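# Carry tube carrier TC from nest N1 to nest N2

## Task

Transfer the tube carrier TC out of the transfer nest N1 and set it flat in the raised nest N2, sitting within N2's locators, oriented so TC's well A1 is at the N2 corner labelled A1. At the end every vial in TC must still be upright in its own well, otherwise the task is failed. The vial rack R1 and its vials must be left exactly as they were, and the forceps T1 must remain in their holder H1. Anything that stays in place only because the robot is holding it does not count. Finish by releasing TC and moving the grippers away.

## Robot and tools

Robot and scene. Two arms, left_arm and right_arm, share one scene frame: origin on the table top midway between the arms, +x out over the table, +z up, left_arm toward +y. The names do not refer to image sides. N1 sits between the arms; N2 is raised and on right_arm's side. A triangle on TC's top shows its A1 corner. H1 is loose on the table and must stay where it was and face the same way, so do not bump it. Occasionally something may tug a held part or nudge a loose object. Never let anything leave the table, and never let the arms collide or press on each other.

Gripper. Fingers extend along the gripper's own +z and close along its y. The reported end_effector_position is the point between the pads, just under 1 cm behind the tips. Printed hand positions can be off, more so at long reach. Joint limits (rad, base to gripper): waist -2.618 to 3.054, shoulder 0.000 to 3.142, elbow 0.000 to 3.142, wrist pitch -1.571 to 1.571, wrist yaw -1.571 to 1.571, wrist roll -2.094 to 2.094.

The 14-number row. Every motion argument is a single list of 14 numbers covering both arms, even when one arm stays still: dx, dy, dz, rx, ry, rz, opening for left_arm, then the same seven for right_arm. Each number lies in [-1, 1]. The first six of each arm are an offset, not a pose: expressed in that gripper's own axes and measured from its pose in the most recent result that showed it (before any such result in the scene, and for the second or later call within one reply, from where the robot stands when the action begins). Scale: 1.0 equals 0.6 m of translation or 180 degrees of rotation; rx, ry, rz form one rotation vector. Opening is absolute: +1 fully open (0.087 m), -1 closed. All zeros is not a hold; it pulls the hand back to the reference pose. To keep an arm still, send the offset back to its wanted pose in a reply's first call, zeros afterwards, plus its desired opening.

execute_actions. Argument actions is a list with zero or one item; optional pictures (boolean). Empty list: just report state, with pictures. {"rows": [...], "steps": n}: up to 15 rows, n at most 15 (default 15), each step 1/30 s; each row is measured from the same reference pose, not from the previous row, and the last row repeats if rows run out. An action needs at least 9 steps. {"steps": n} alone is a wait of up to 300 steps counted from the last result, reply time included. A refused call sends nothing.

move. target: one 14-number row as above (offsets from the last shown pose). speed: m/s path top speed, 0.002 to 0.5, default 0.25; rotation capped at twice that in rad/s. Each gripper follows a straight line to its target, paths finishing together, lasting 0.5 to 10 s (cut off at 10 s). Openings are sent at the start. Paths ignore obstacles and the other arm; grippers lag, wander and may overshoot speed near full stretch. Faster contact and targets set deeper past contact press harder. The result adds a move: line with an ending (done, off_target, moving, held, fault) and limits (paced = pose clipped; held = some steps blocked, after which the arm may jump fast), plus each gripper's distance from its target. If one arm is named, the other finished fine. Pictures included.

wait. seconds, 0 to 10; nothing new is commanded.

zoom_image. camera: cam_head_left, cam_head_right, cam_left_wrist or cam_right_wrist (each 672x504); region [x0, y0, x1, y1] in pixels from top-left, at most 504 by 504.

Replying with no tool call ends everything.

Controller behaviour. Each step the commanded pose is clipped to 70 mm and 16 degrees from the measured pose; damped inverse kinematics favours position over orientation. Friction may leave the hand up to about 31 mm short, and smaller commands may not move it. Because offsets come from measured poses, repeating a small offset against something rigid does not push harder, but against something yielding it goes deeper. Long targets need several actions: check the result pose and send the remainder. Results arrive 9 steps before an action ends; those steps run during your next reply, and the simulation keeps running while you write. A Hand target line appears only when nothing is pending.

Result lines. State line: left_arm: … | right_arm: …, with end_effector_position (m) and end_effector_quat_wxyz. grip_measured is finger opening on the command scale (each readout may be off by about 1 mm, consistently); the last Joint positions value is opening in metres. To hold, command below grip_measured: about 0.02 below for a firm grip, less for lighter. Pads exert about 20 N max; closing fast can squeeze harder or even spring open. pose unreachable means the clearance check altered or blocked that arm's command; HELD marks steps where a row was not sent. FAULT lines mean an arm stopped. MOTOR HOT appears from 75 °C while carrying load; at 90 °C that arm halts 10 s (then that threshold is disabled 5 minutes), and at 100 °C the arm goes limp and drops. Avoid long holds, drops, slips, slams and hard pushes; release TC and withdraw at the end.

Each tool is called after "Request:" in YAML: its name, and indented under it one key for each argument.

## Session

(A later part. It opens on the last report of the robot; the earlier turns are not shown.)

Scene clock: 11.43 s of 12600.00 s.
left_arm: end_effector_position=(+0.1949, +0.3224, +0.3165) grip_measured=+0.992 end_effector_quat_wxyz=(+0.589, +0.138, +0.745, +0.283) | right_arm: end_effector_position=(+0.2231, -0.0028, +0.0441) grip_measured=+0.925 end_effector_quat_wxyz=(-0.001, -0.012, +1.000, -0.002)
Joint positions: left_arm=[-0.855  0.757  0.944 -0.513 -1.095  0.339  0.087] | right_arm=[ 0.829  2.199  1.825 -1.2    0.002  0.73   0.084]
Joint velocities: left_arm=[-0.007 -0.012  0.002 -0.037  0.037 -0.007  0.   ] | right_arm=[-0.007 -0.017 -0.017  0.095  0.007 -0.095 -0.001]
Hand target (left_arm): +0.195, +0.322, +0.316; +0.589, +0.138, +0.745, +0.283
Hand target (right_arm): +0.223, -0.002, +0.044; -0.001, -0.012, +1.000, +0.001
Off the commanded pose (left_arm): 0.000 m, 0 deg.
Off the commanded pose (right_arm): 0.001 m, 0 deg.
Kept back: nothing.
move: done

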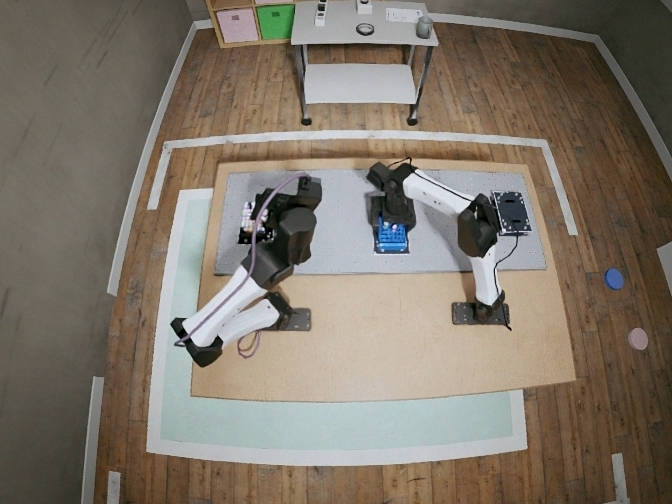

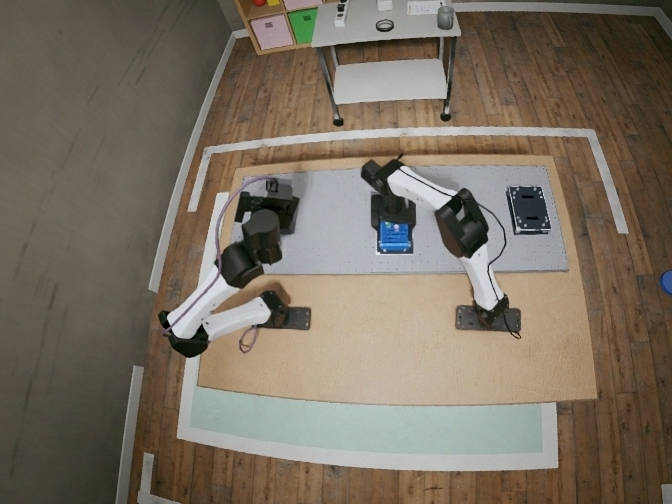

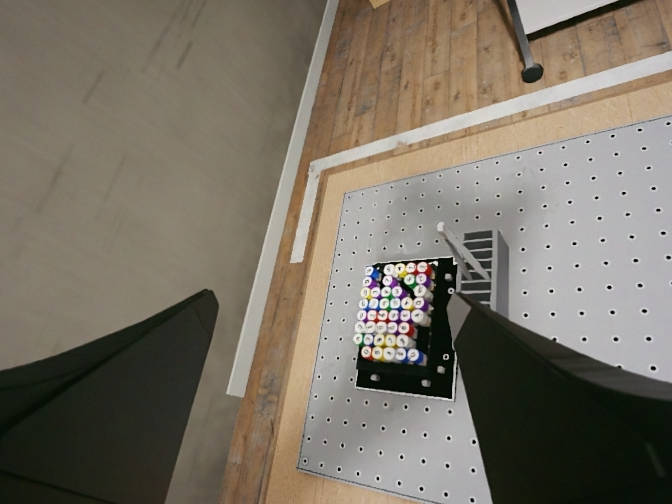

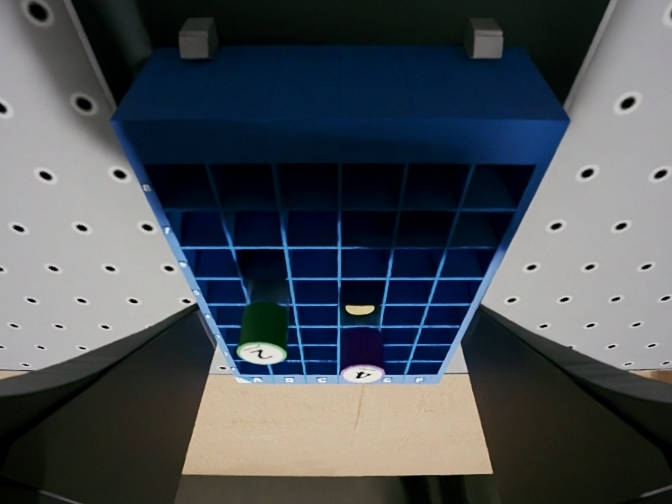

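Probably friction. Larger command.

Request:
move:
  target: [0,0,0,0,0,0,1,0,-0.003,0.045,0,0,0,1]
  speed: 0.03

Scene clock: 12.93 s of 12600.00 s.
left_arm: end_effector_position=(+0.1950, +0.3223, +0.3166) grip_measured=+0.992 end_effector_quat_wxyz=(+0.589, +0.138, +0.744, +0.282) | right_arm: end_effector_position=(+0.2238, -0.0022, +0.0267) grip_measured=+0.982 end_effector_quat_wxyz=(+0.005, -0.012, +1.000, +0.004)
Joint positions: left_arm=[-0.855  0.757  0.944 -0.511 -1.095  0.339  0.087] | right_arm=[ 0.829  2.199  1.757 -1.117  0.002  0.73   0.087]
Joint velocities: left_arm=[ 0.017  0.022  0.007 -0.066  0.081 -0.037 -0.001] | right_arm=[ 0.002  0.027  0.002 -0.007 -0.022 -0.022 -0.   ]
Hand target (left_arm): +0.195, +0.322, +0.317; +0.589, +0.138, +0.745, +0.283
Hand target (right_arm): +0.223, -0.005, +0.017; -0.001, -0.012, +1.000, -0.002
Off the commanded pose (left_arm): 0.000 m, 0 deg.
Off the commanded pose (right_arm): 0.010 m, 1 deg.
Kept back: nothing.
move: done

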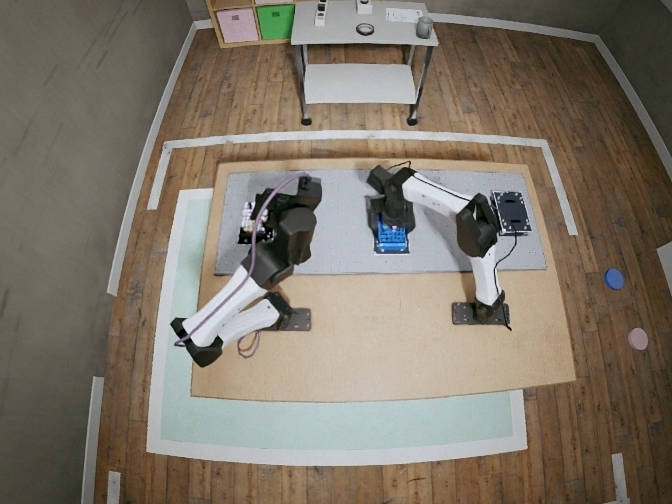

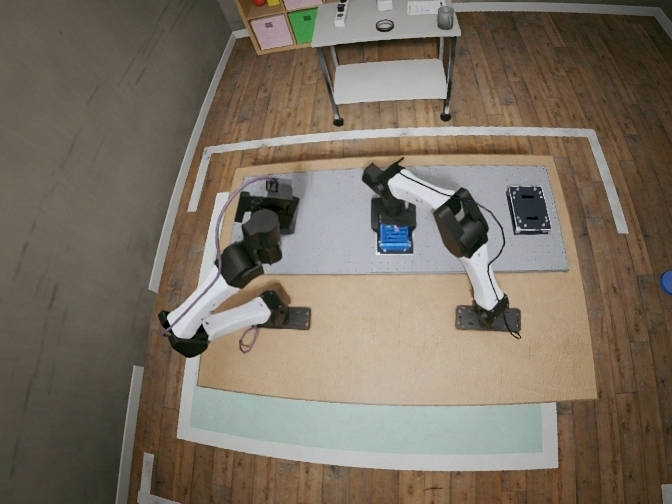

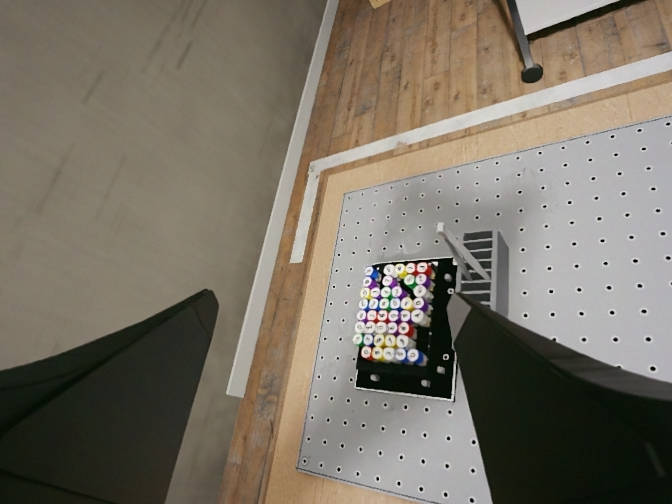

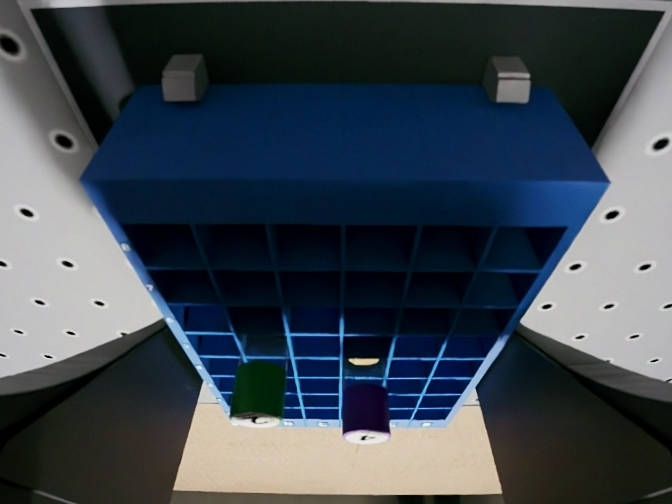

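Request:
move:
  target: [0,0,0,0,0,0,1,0,0,0,0,0,0,0.89]

Request:
move:
  target: [0,0,0,0,0,0,1,0,0,-0.15,0,0,0,0.89]
  speed: 0.08

Request:
move:
  target: [0,0,0,0,0,0,1,-0.085,-0.67,-0.01,0,0,0,0.89]
  speed: 0.15

Scene clock: 13.93 s of 12600.00 s.
left_arm: end_effector_position=(+0.1950, +0.3222, +0.3167) grip_measured=+0.992 end_effector_quat_wxyz=(+0.589, +0.138, +0.744, +0.282) | right_arm: end_effector_position=(+0.2239, -0.0029, +0.0267) grip_measured=+0.927 end_effector_quat_wxyz=(+0.005, -0.013, +1.000, +0.002)
Joint positions: left_arm=[-0.855  0.757  0.944 -0.511 -1.095  0.339  0.087] | right_arm=[ 0.829  2.199  1.757 -1.119  0.005  0.729  0.084]
Joint velocities: left_arm=[-0.007  0.002 -0.007 -0.081 -0.051 -0.037 -0.   ] | right_arm=[-0.012 -0.017 -0.032 -0.022 -0.022 -0.007 -0.001]
Hand target (left_arm): +0.195, +0.322, +0.317; +0.589, +0.138, +0.744, +0.282
Hand target (right_arm): +0.224, -0.002, +0.027; +0.005, -0.012, +1.000, +0.004
Off the commanded pose (left_arm): 0.000 m, 0 deg.
Off the commanded pose (right_arm): 0.001 m, 0 deg.
Kept back: nothing.
move: done

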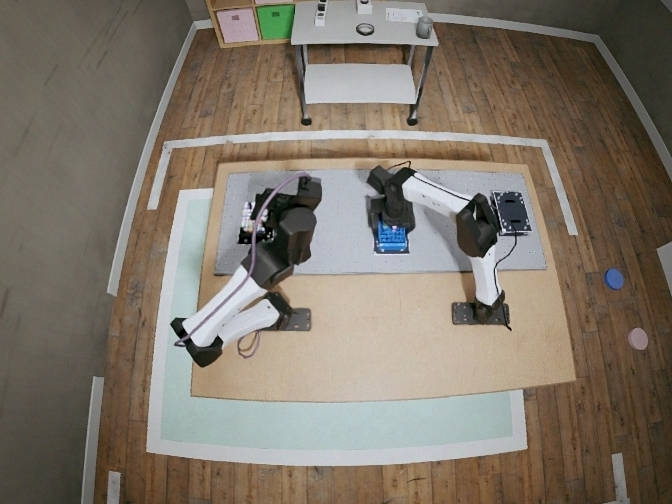

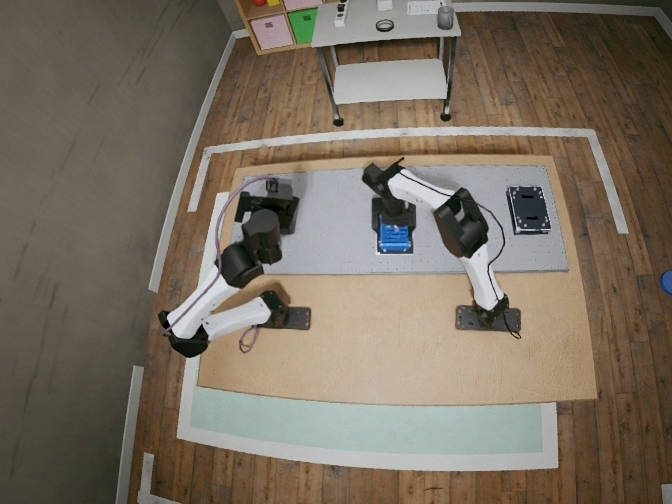

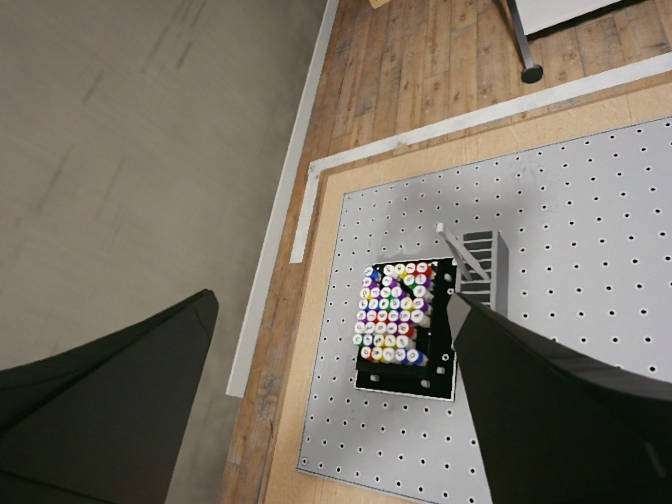

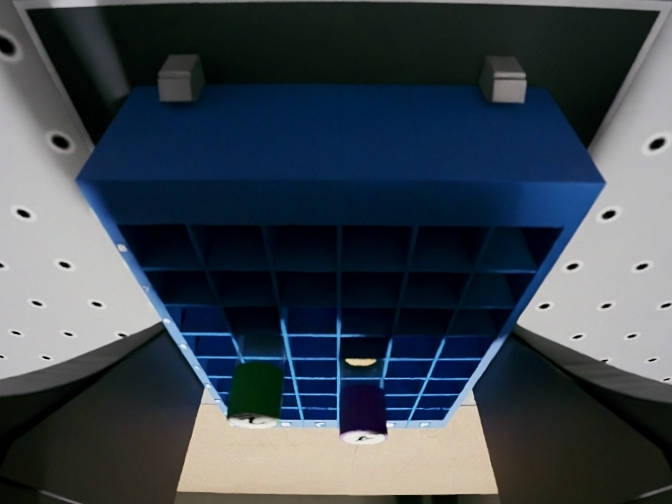

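Scene clock: 15.63 s of 12600.00 s.
left_arm: end_effector_position=(+0.1951, +0.3222, +0.3169) grip_measured=+0.992 end_effector_quat_wxyz=(+0.590, +0.137, +0.744, +0.282) | right_arm: end_effector_position=(+0.2236, -0.0032, +0.1071) grip_measured=+0.927 end_effector_quat_wxyz=(-0.000, -0.013, +1.000, -0.003)
Joint positions: left_arm=[-0.855  0.757  0.944 -0.51  -1.095  0.339  0.087] | right_arm=[ 0.829  2.199  2.076 -1.452  0.005  0.729  0.084]
Joint velocities: left_arm=[-0.002 -0.007  0.002  0.007 -0.022 -0.037 -0.002] | right_arm=[-0.002 -0.012 -0.012  0.051 -0.007  0.007 -0.   ]
Hand target (left_arm): +0.195, +0.322, +0.317; +0.589, +0.138, +0.744, +0.282
Hand target (right_arm): +0.224, -0.003, +0.117; +0.006, -0.013, +1.000, +0.002
Off the commanded pose (left_arm): 0.000 m, 0 deg.
Off the commanded pose (right_arm): 0.010 m, 1 deg.
Kept back: nothing.
move: done

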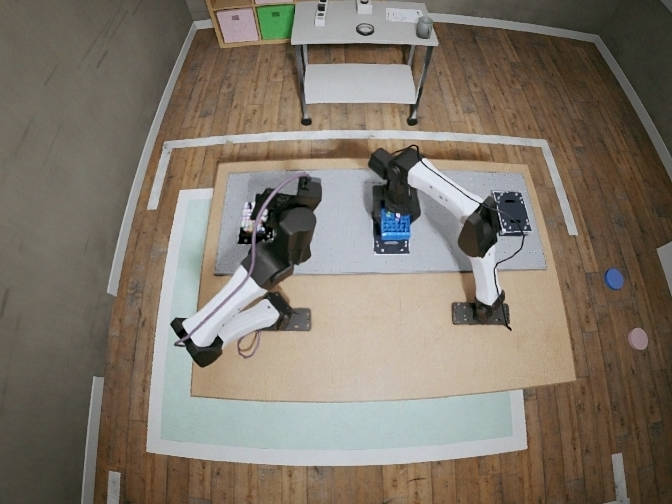

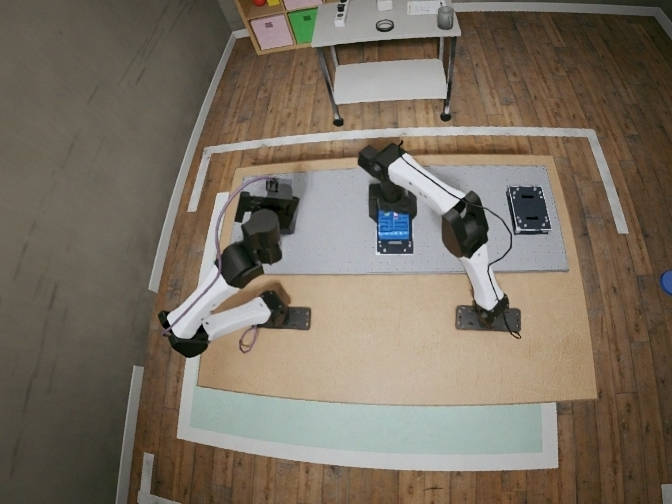

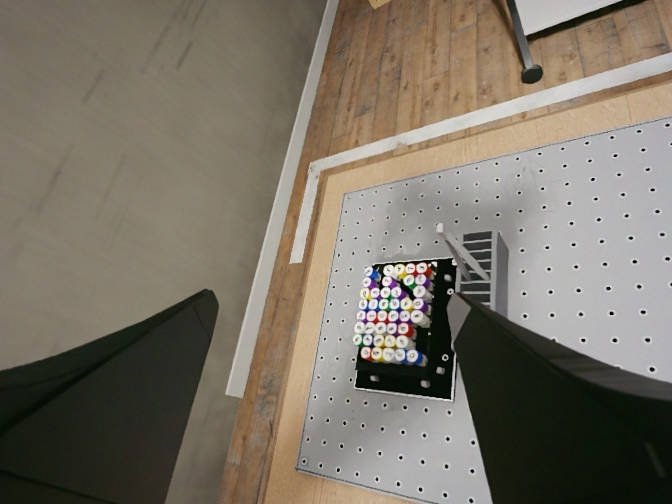

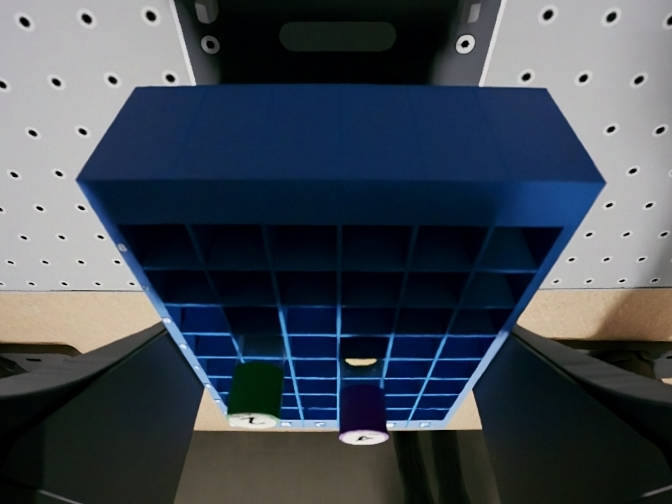

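Scene clock: 18.83 s of 12600.00 s.
left_arm: end_effector_position=(+0.1951, +0.3221, +0.3170) grip_measured=+0.992 end_effector_quat_wxyz=(+0.590, +0.137, +0.744, +0.282) | right_arm: end_effector_position=(+0.2801, -0.4048, +0.1147) grip_measured=+0.927 end_effector_quat_wxyz=(+0.004, -0.008, +1.000, -0.008)
Joint positions: left_arm=[-0.855  0.757  0.944 -0.509 -1.095  0.339  0.087] | right_arm=[-0.215  1.993  1.794 -1.36   0.013 -0.307  0.084]
Joint velocities: left_arm=[ 0.017  0.012  0.002 -0.051  0.037  0.037 -0.001] | right_arm=[ 0.002 -0.032 -0.017 -0.081 -0.007 -0.007 -0.001]
Hand target (left_arm): +0.195, +0.322, +0.317; +0.590, +0.137, +0.744, +0.282
Hand target (right_arm): +0.281, -0.406, +0.116; -0.001, -0.013, +1.000, -0.008
Off the commanded pose (left_arm): 0.000 m, 0 deg.
Off the commanded pose (right_arm): 0.005 m, 1 deg.
Kept back: nothing.
move: done

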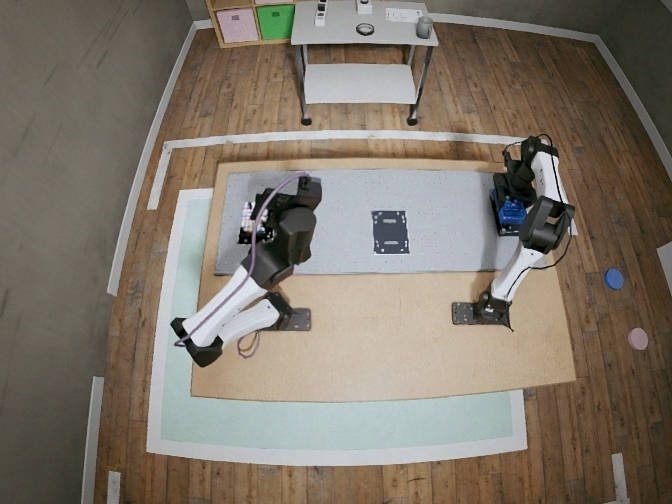

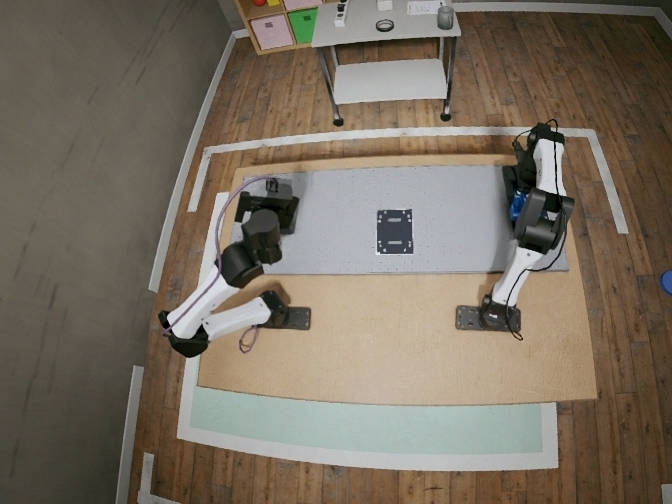

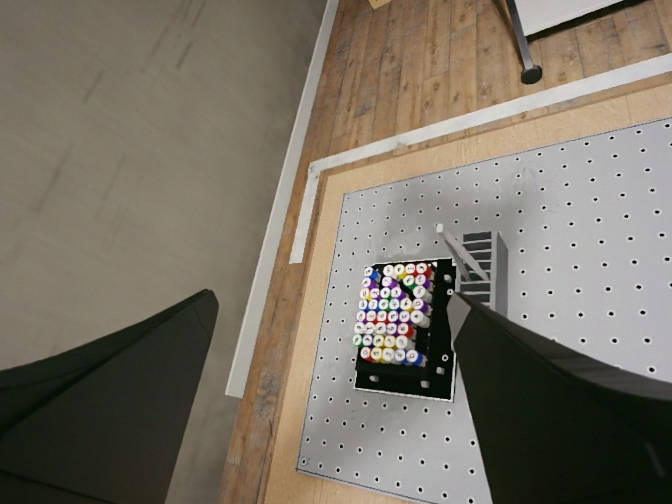

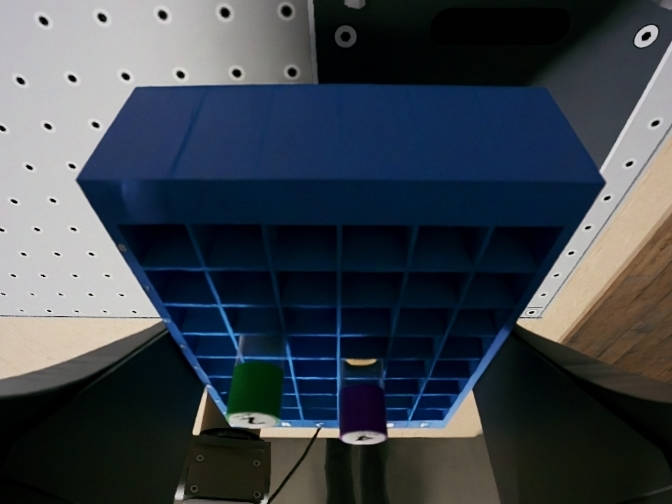

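Request:
move:
  target: [0,0,0,0,0,0,1,-0.024,-0.088,0.04,-0.006,0,-0.003,0.89]
  speed: 0.08

Scene clock: 20.20 s of 12600.00 s.
left_arm: end_effector_position=(+0.1952, +0.3220, +0.3171) grip_measured=+0.992 end_effector_quat_wxyz=(+0.590, +0.137, +0.744, +0.281) | right_arm: end_effector_position=(+0.2880, -0.4546, +0.0902) grip_measured=+0.927 end_effector_quat_wxyz=(-0.008, -0.011, +1.000, +0.001)
Joint positions: left_arm=[-0.855  0.757  0.944 -0.508 -1.095  0.339  0.087] | right_arm=[-0.33   2.126  1.89  -1.35   0.004 -0.428  0.084]
Joint velocities: left_arm=[-0.002  0.002 -0.002 -0.037  0.051 -0.022  0.   ] | right_arm=[ 0.007 -0.022  0.007 -0.037 -0.022 -0.037 -0.001]
Hand target (left_arm): +0.195, +0.322, +0.317; +0.590, +0.137, +0.744, +0.282
Hand target (right_arm): +0.295, -0.458, +0.091; +0.003, -0.013, +1.000, +0.001
Off the commanded pose (left_arm): 0.000 m, 0 deg.
Off the commanded pose (right_arm): 0.008 m, 1 deg.
Kept back: nothing.
move: done

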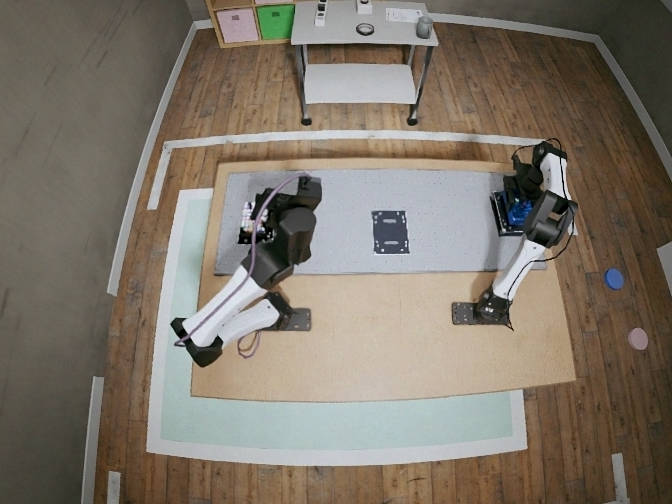

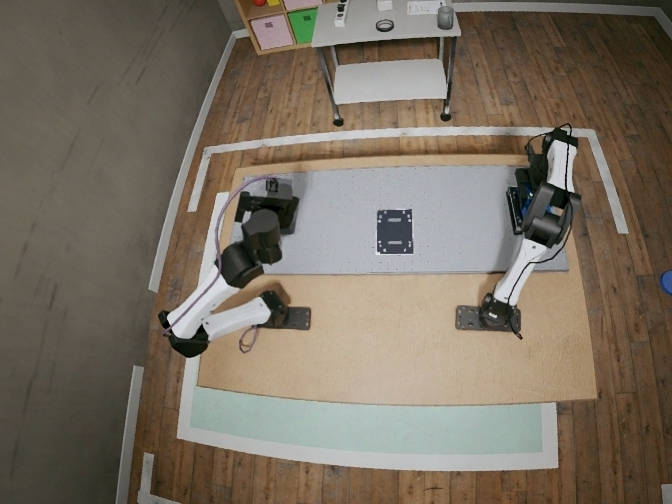

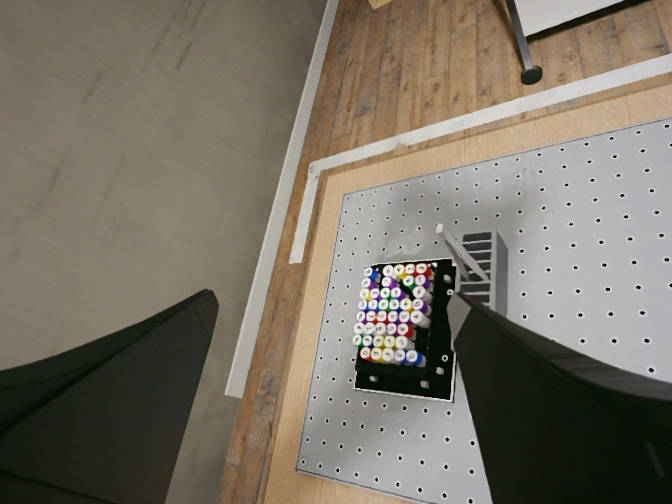

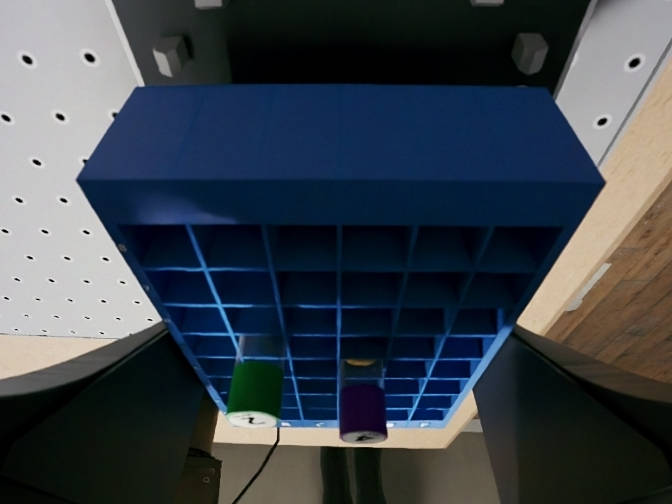

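Request:
move:
  target: [0,0,0,0,0,0,1,-0.02,-0.007,-0.005,0,-0.012,-0.004,0.89]
  speed: 0.04

Scene clock: 21.20 s of 12600.00 s.
left_arm: end_effector_position=(+0.1953, +0.3220, +0.3172) grip_measured=+0.992 end_effector_quat_wxyz=(+0.591, +0.136, +0.744, +0.281) | right_arm: end_effector_position=(+0.2933, -0.4557, +0.0938) grip_measured=+0.927 end_effector_quat_wxyz=(+0.003, -0.016, +1.000, +0.001)
Joint positions: left_arm=[-0.855  0.757  0.944 -0.506 -1.095  0.339  0.087] | right_arm=[-0.33   2.128  1.911 -1.349 -0.003 -0.436  0.084]
Joint velocities: left_arm=[ 0.002 -0.007  0.007 -0.022 -0.081  0.007  0.   ] | right_arm=[ 0.012 -0.002  0.012 -0.022 -0.081  0.022 -0.   ]
Hand target (left_arm): +0.195, +0.322, +0.317; +0.590, +0.137, +0.744, +0.281
Hand target (right_arm): +0.300, -0.459, +0.093; +0.011, -0.017, +1.000, +0.001
Off the commanded pose (left_arm): 0.000 m, 0 deg.
Off the commanded pose (right_arm): 0.007 m, 1 deg.
Kept back: nothing.
move: done

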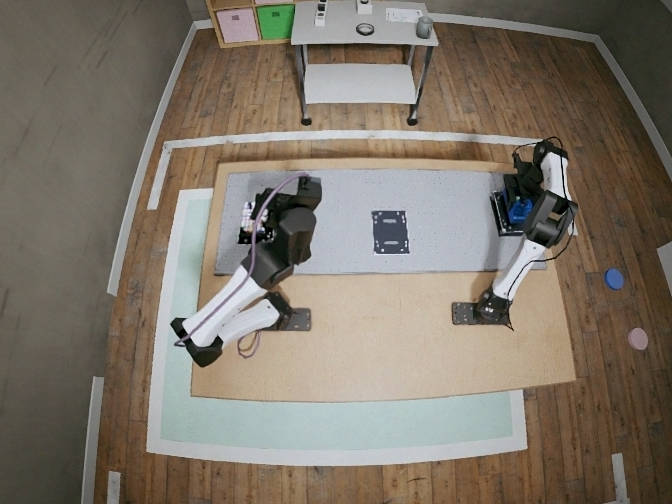

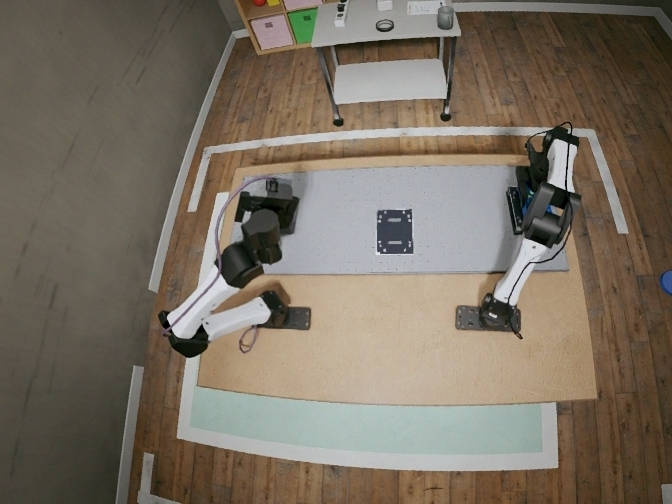

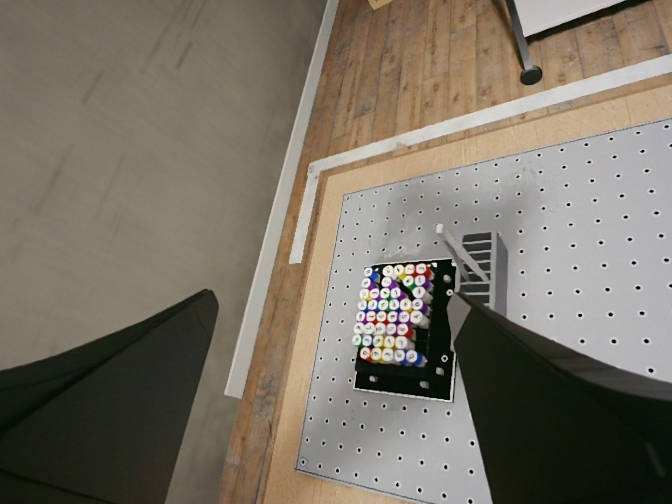

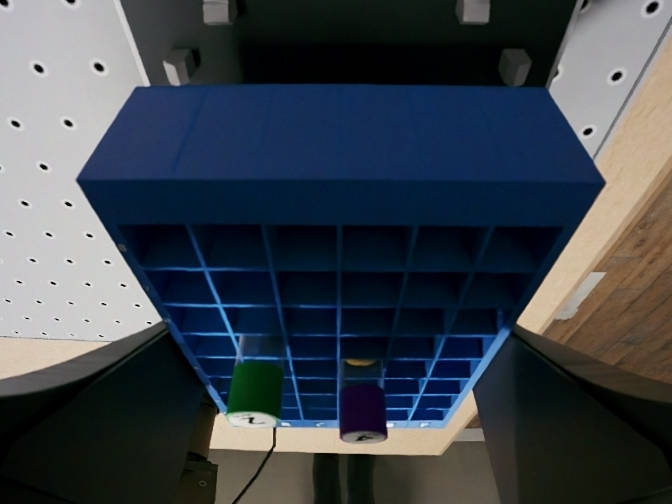

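Request:
move:
  target: [0,0,0,0,0,0,1,-0.003,-0.005,0.04,0,0,0,0.89]
  speed: 0.03

Scene clock: 22.57 s of 12600.00 s.
left_arm: end_effector_position=(+0.1953, +0.3219, +0.3173) grip_measured=+0.992 end_effector_quat_wxyz=(+0.591, +0.136, +0.744, +0.281) | right_arm: end_effector_position=(+0.2966, -0.4571, +0.0783) grip_measured=+0.927 end_effector_quat_wxyz=(+0.010, -0.016, +1.000, -0.002)
Joint positions: left_arm=[-0.855  0.757  0.944 -0.506 -1.095  0.339  0.087] | right_arm=[-0.33   2.128  1.851 -1.275 -0.004 -0.437  0.084]
Joint velocities: left_arm=[ 0.022 -0.002 -0.002  0.037 -0.066 -0.022 -0.001] | right_arm=[ 0.007 -0.002 -0.022  0.022 -0.022 -0.022 -0.001]
Hand target (left_arm): +0.195, +0.322, +0.317; +0.591, +0.136, +0.744, +0.281
Hand target (right_arm): +0.295, -0.458, +0.070; +0.003, -0.016, +1.000, +0.001
Off the commanded pose (left_arm): 0.000 m, 0 deg.
Off the commanded pose (right_arm): 0.009 m, 1 deg.
Kept back: nothing.
move: done

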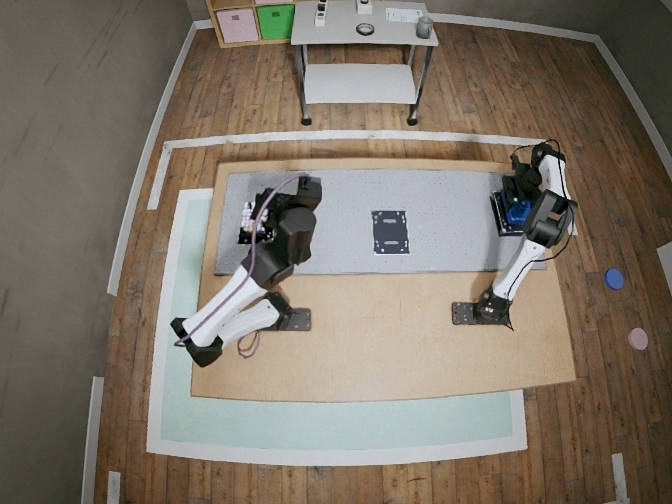

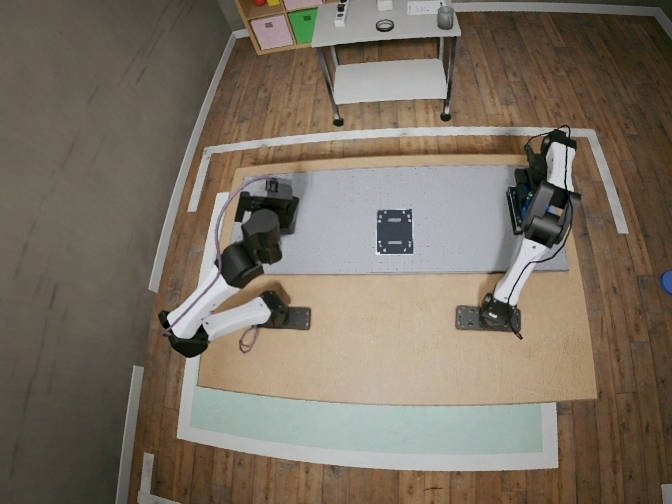

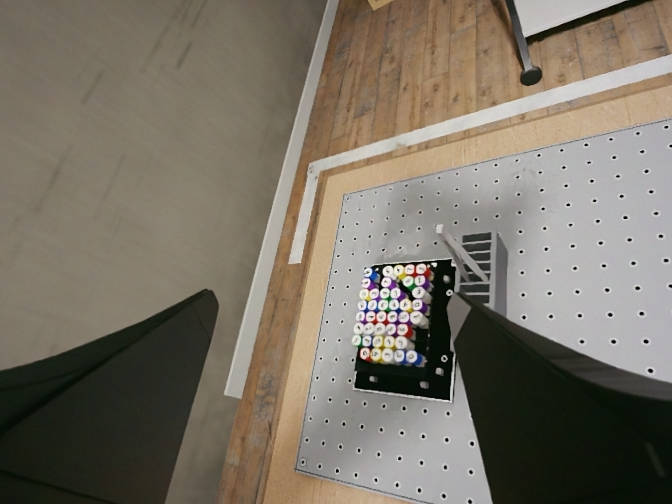

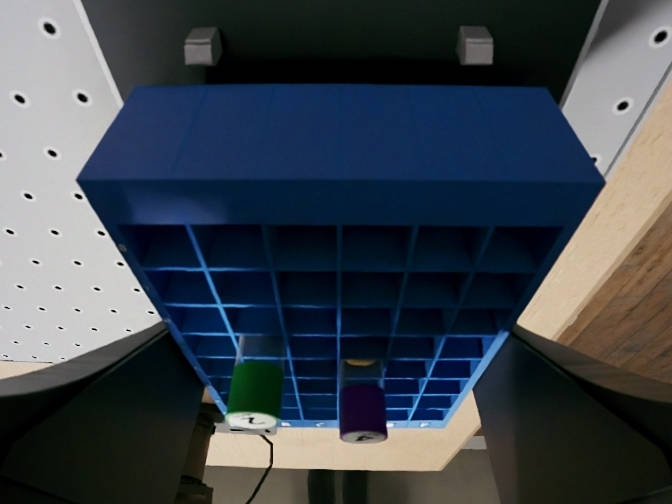

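Request:
move:
  target: [0,0,0,0,0,0,1,0.005,0,0.034,0,0.006,0,0.89]
  speed: 0.025

Scene clock: 23.93 s of 12600.00 s.
left_arm: end_effector_position=(+0.1954, +0.3219, +0.3175) grip_measured=+0.992 end_effector_quat_wxyz=(+0.591, +0.136, +0.744, +0.281) | right_arm: end_effector_position=(+0.2954, -0.4568, +0.0667) grip_measured=+0.927 end_effector_quat_wxyz=(+0.008, -0.016, +1.000, -0.002)
Joint positions: left_arm=[-0.855  0.757  0.944 -0.505 -1.095  0.339  0.087] | right_arm=[-0.33   2.128  1.805 -1.231 -0.003 -0.437  0.084]
Joint velocities: left_arm=[-0.017 -0.017  0.002  0.007  0.037  0.022  0.   ] | right_arm=[-0.002 -0.012 -0.017 -0.051  0.051 -0.022 -0.001]
Hand target (left_arm): +0.195, +0.322, +0.317; +0.591, +0.136, +0.744, +0.281
Hand target (right_arm): +0.294, -0.457, +0.058; +0.000, -0.016, +1.000, -0.002
Off the commanded pose (left_arm): 0.000 m, 0 deg.
Off the commanded pose (right_arm): 0.009 m, 1 deg.
Kept back: nothing.
move: done

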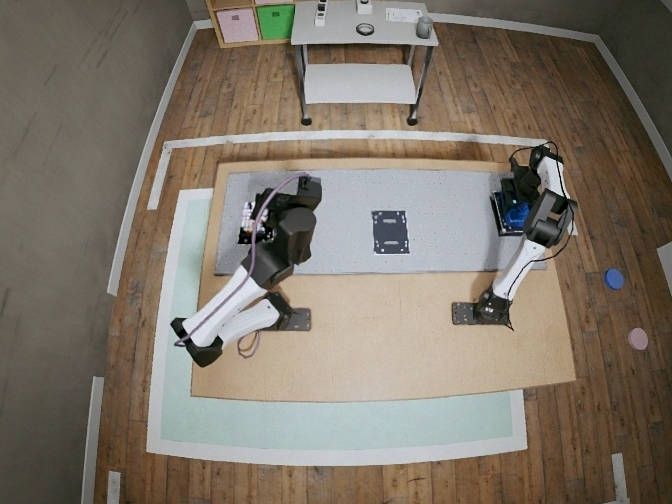

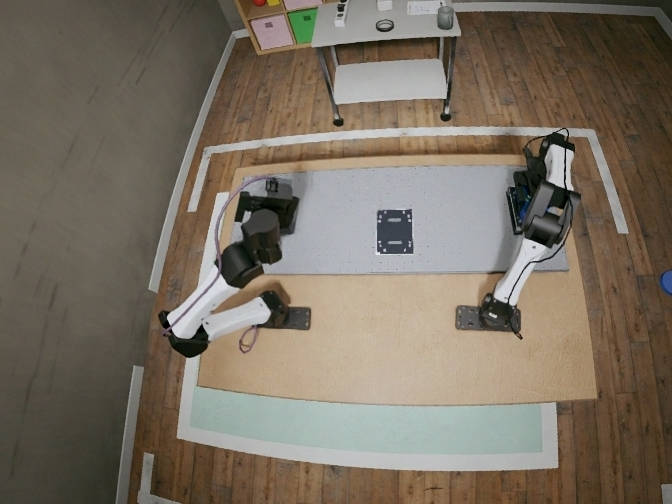

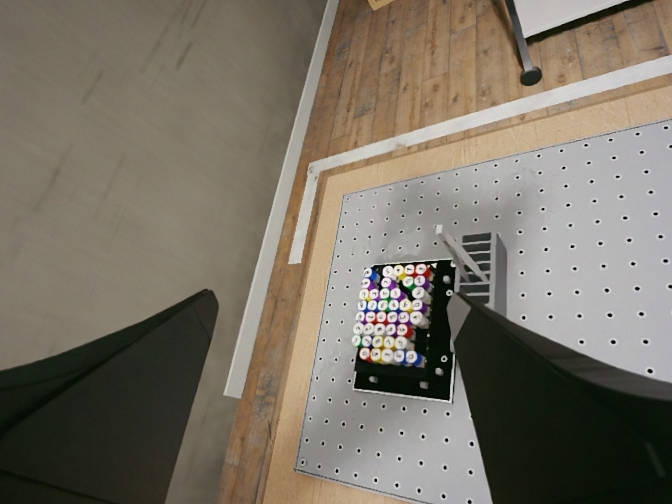

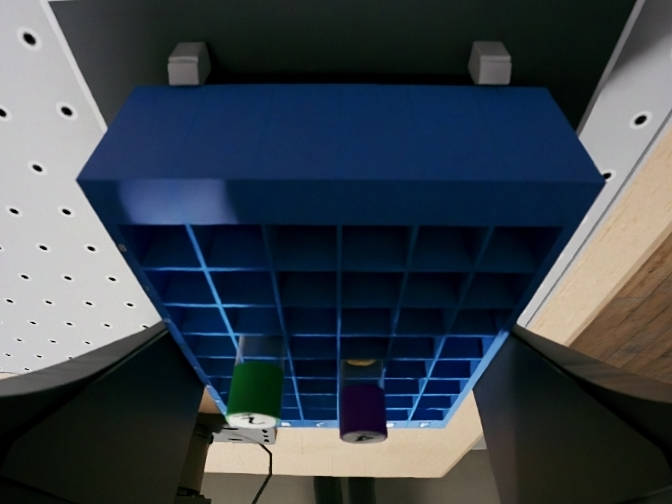

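Request:
move:
  target: [0,0,0,0,0,0,1,0.004,0,0.034,0,0.006,0,0.89]
  speed: 0.02

Scene clock: 25.40 s of 12600.00 s.
left_arm: end_effector_position=(+0.1954, +0.3218, +0.3176) grip_measured=+0.992 end_effector_quat_wxyz=(+0.591, +0.135, +0.744, +0.280) | right_arm: end_effector_position=(+0.2948, -0.4573, +0.0591) grip_measured=+0.927 end_effector_quat_wxyz=(+0.008, -0.018, +1.000, -0.004)
Joint positions: left_arm=[-0.855  0.757  0.944 -0.504 -1.095  0.339  0.087] | right_arm=[-0.33   2.128  1.774 -1.199  0.    -0.441  0.084]
Joint velocities: left_arm=[-0.002 -0.012 -0.002  0.022  0.037  0.037 -0.   ] | right_arm=[-0.002 -0.007 -0.007  0.037  0.007 -0.081  0.001]
Hand target (left_arm): +0.195, +0.322, +0.317; +0.591, +0.136, +0.744, +0.281
Hand target (right_arm): +0.293, -0.457, +0.047; -0.001, -0.016, +1.000, -0.002
Off the commanded pose (left_arm): 0.000 m, 0 deg.
Off the commanded pose (right_arm): 0.013 m, 1 deg.
Kept back: nothing.
move: off_target (right_arm)

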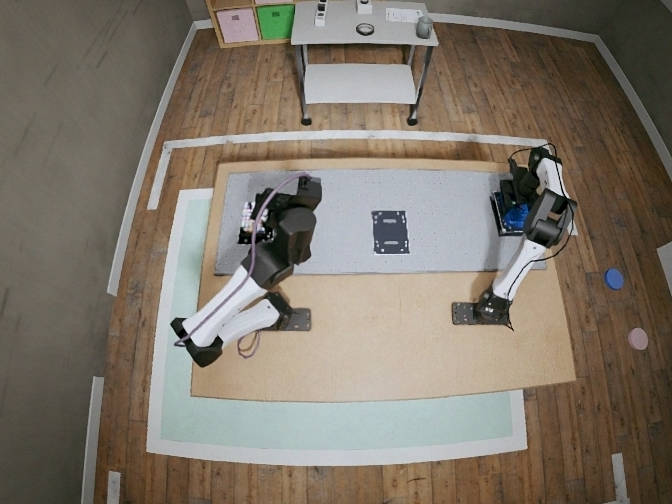

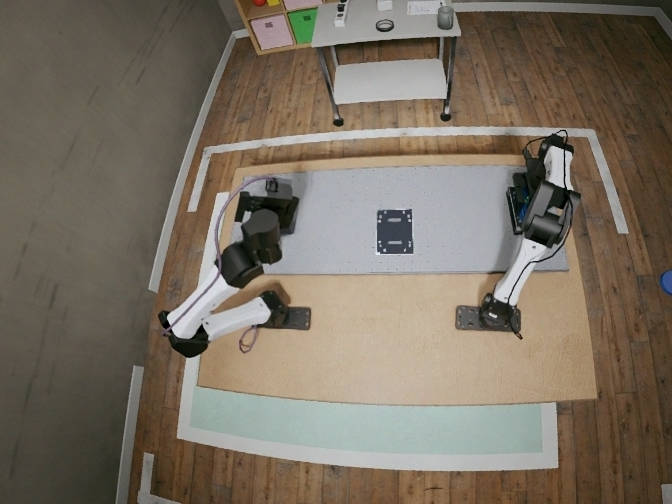

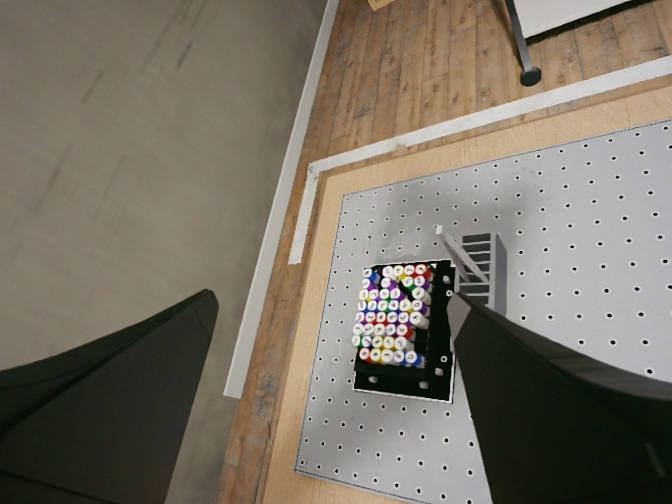

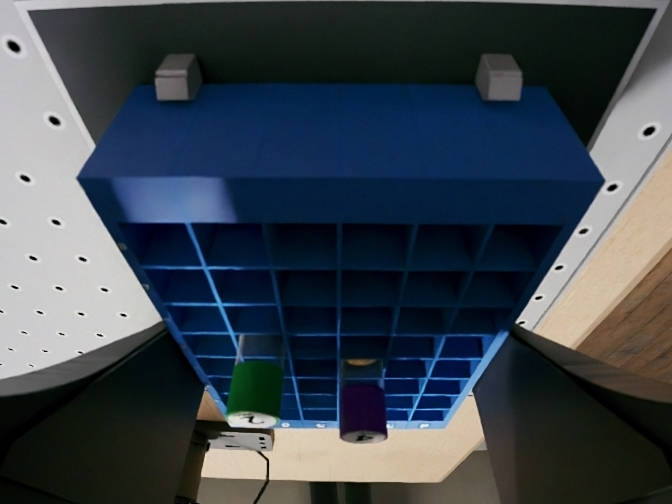

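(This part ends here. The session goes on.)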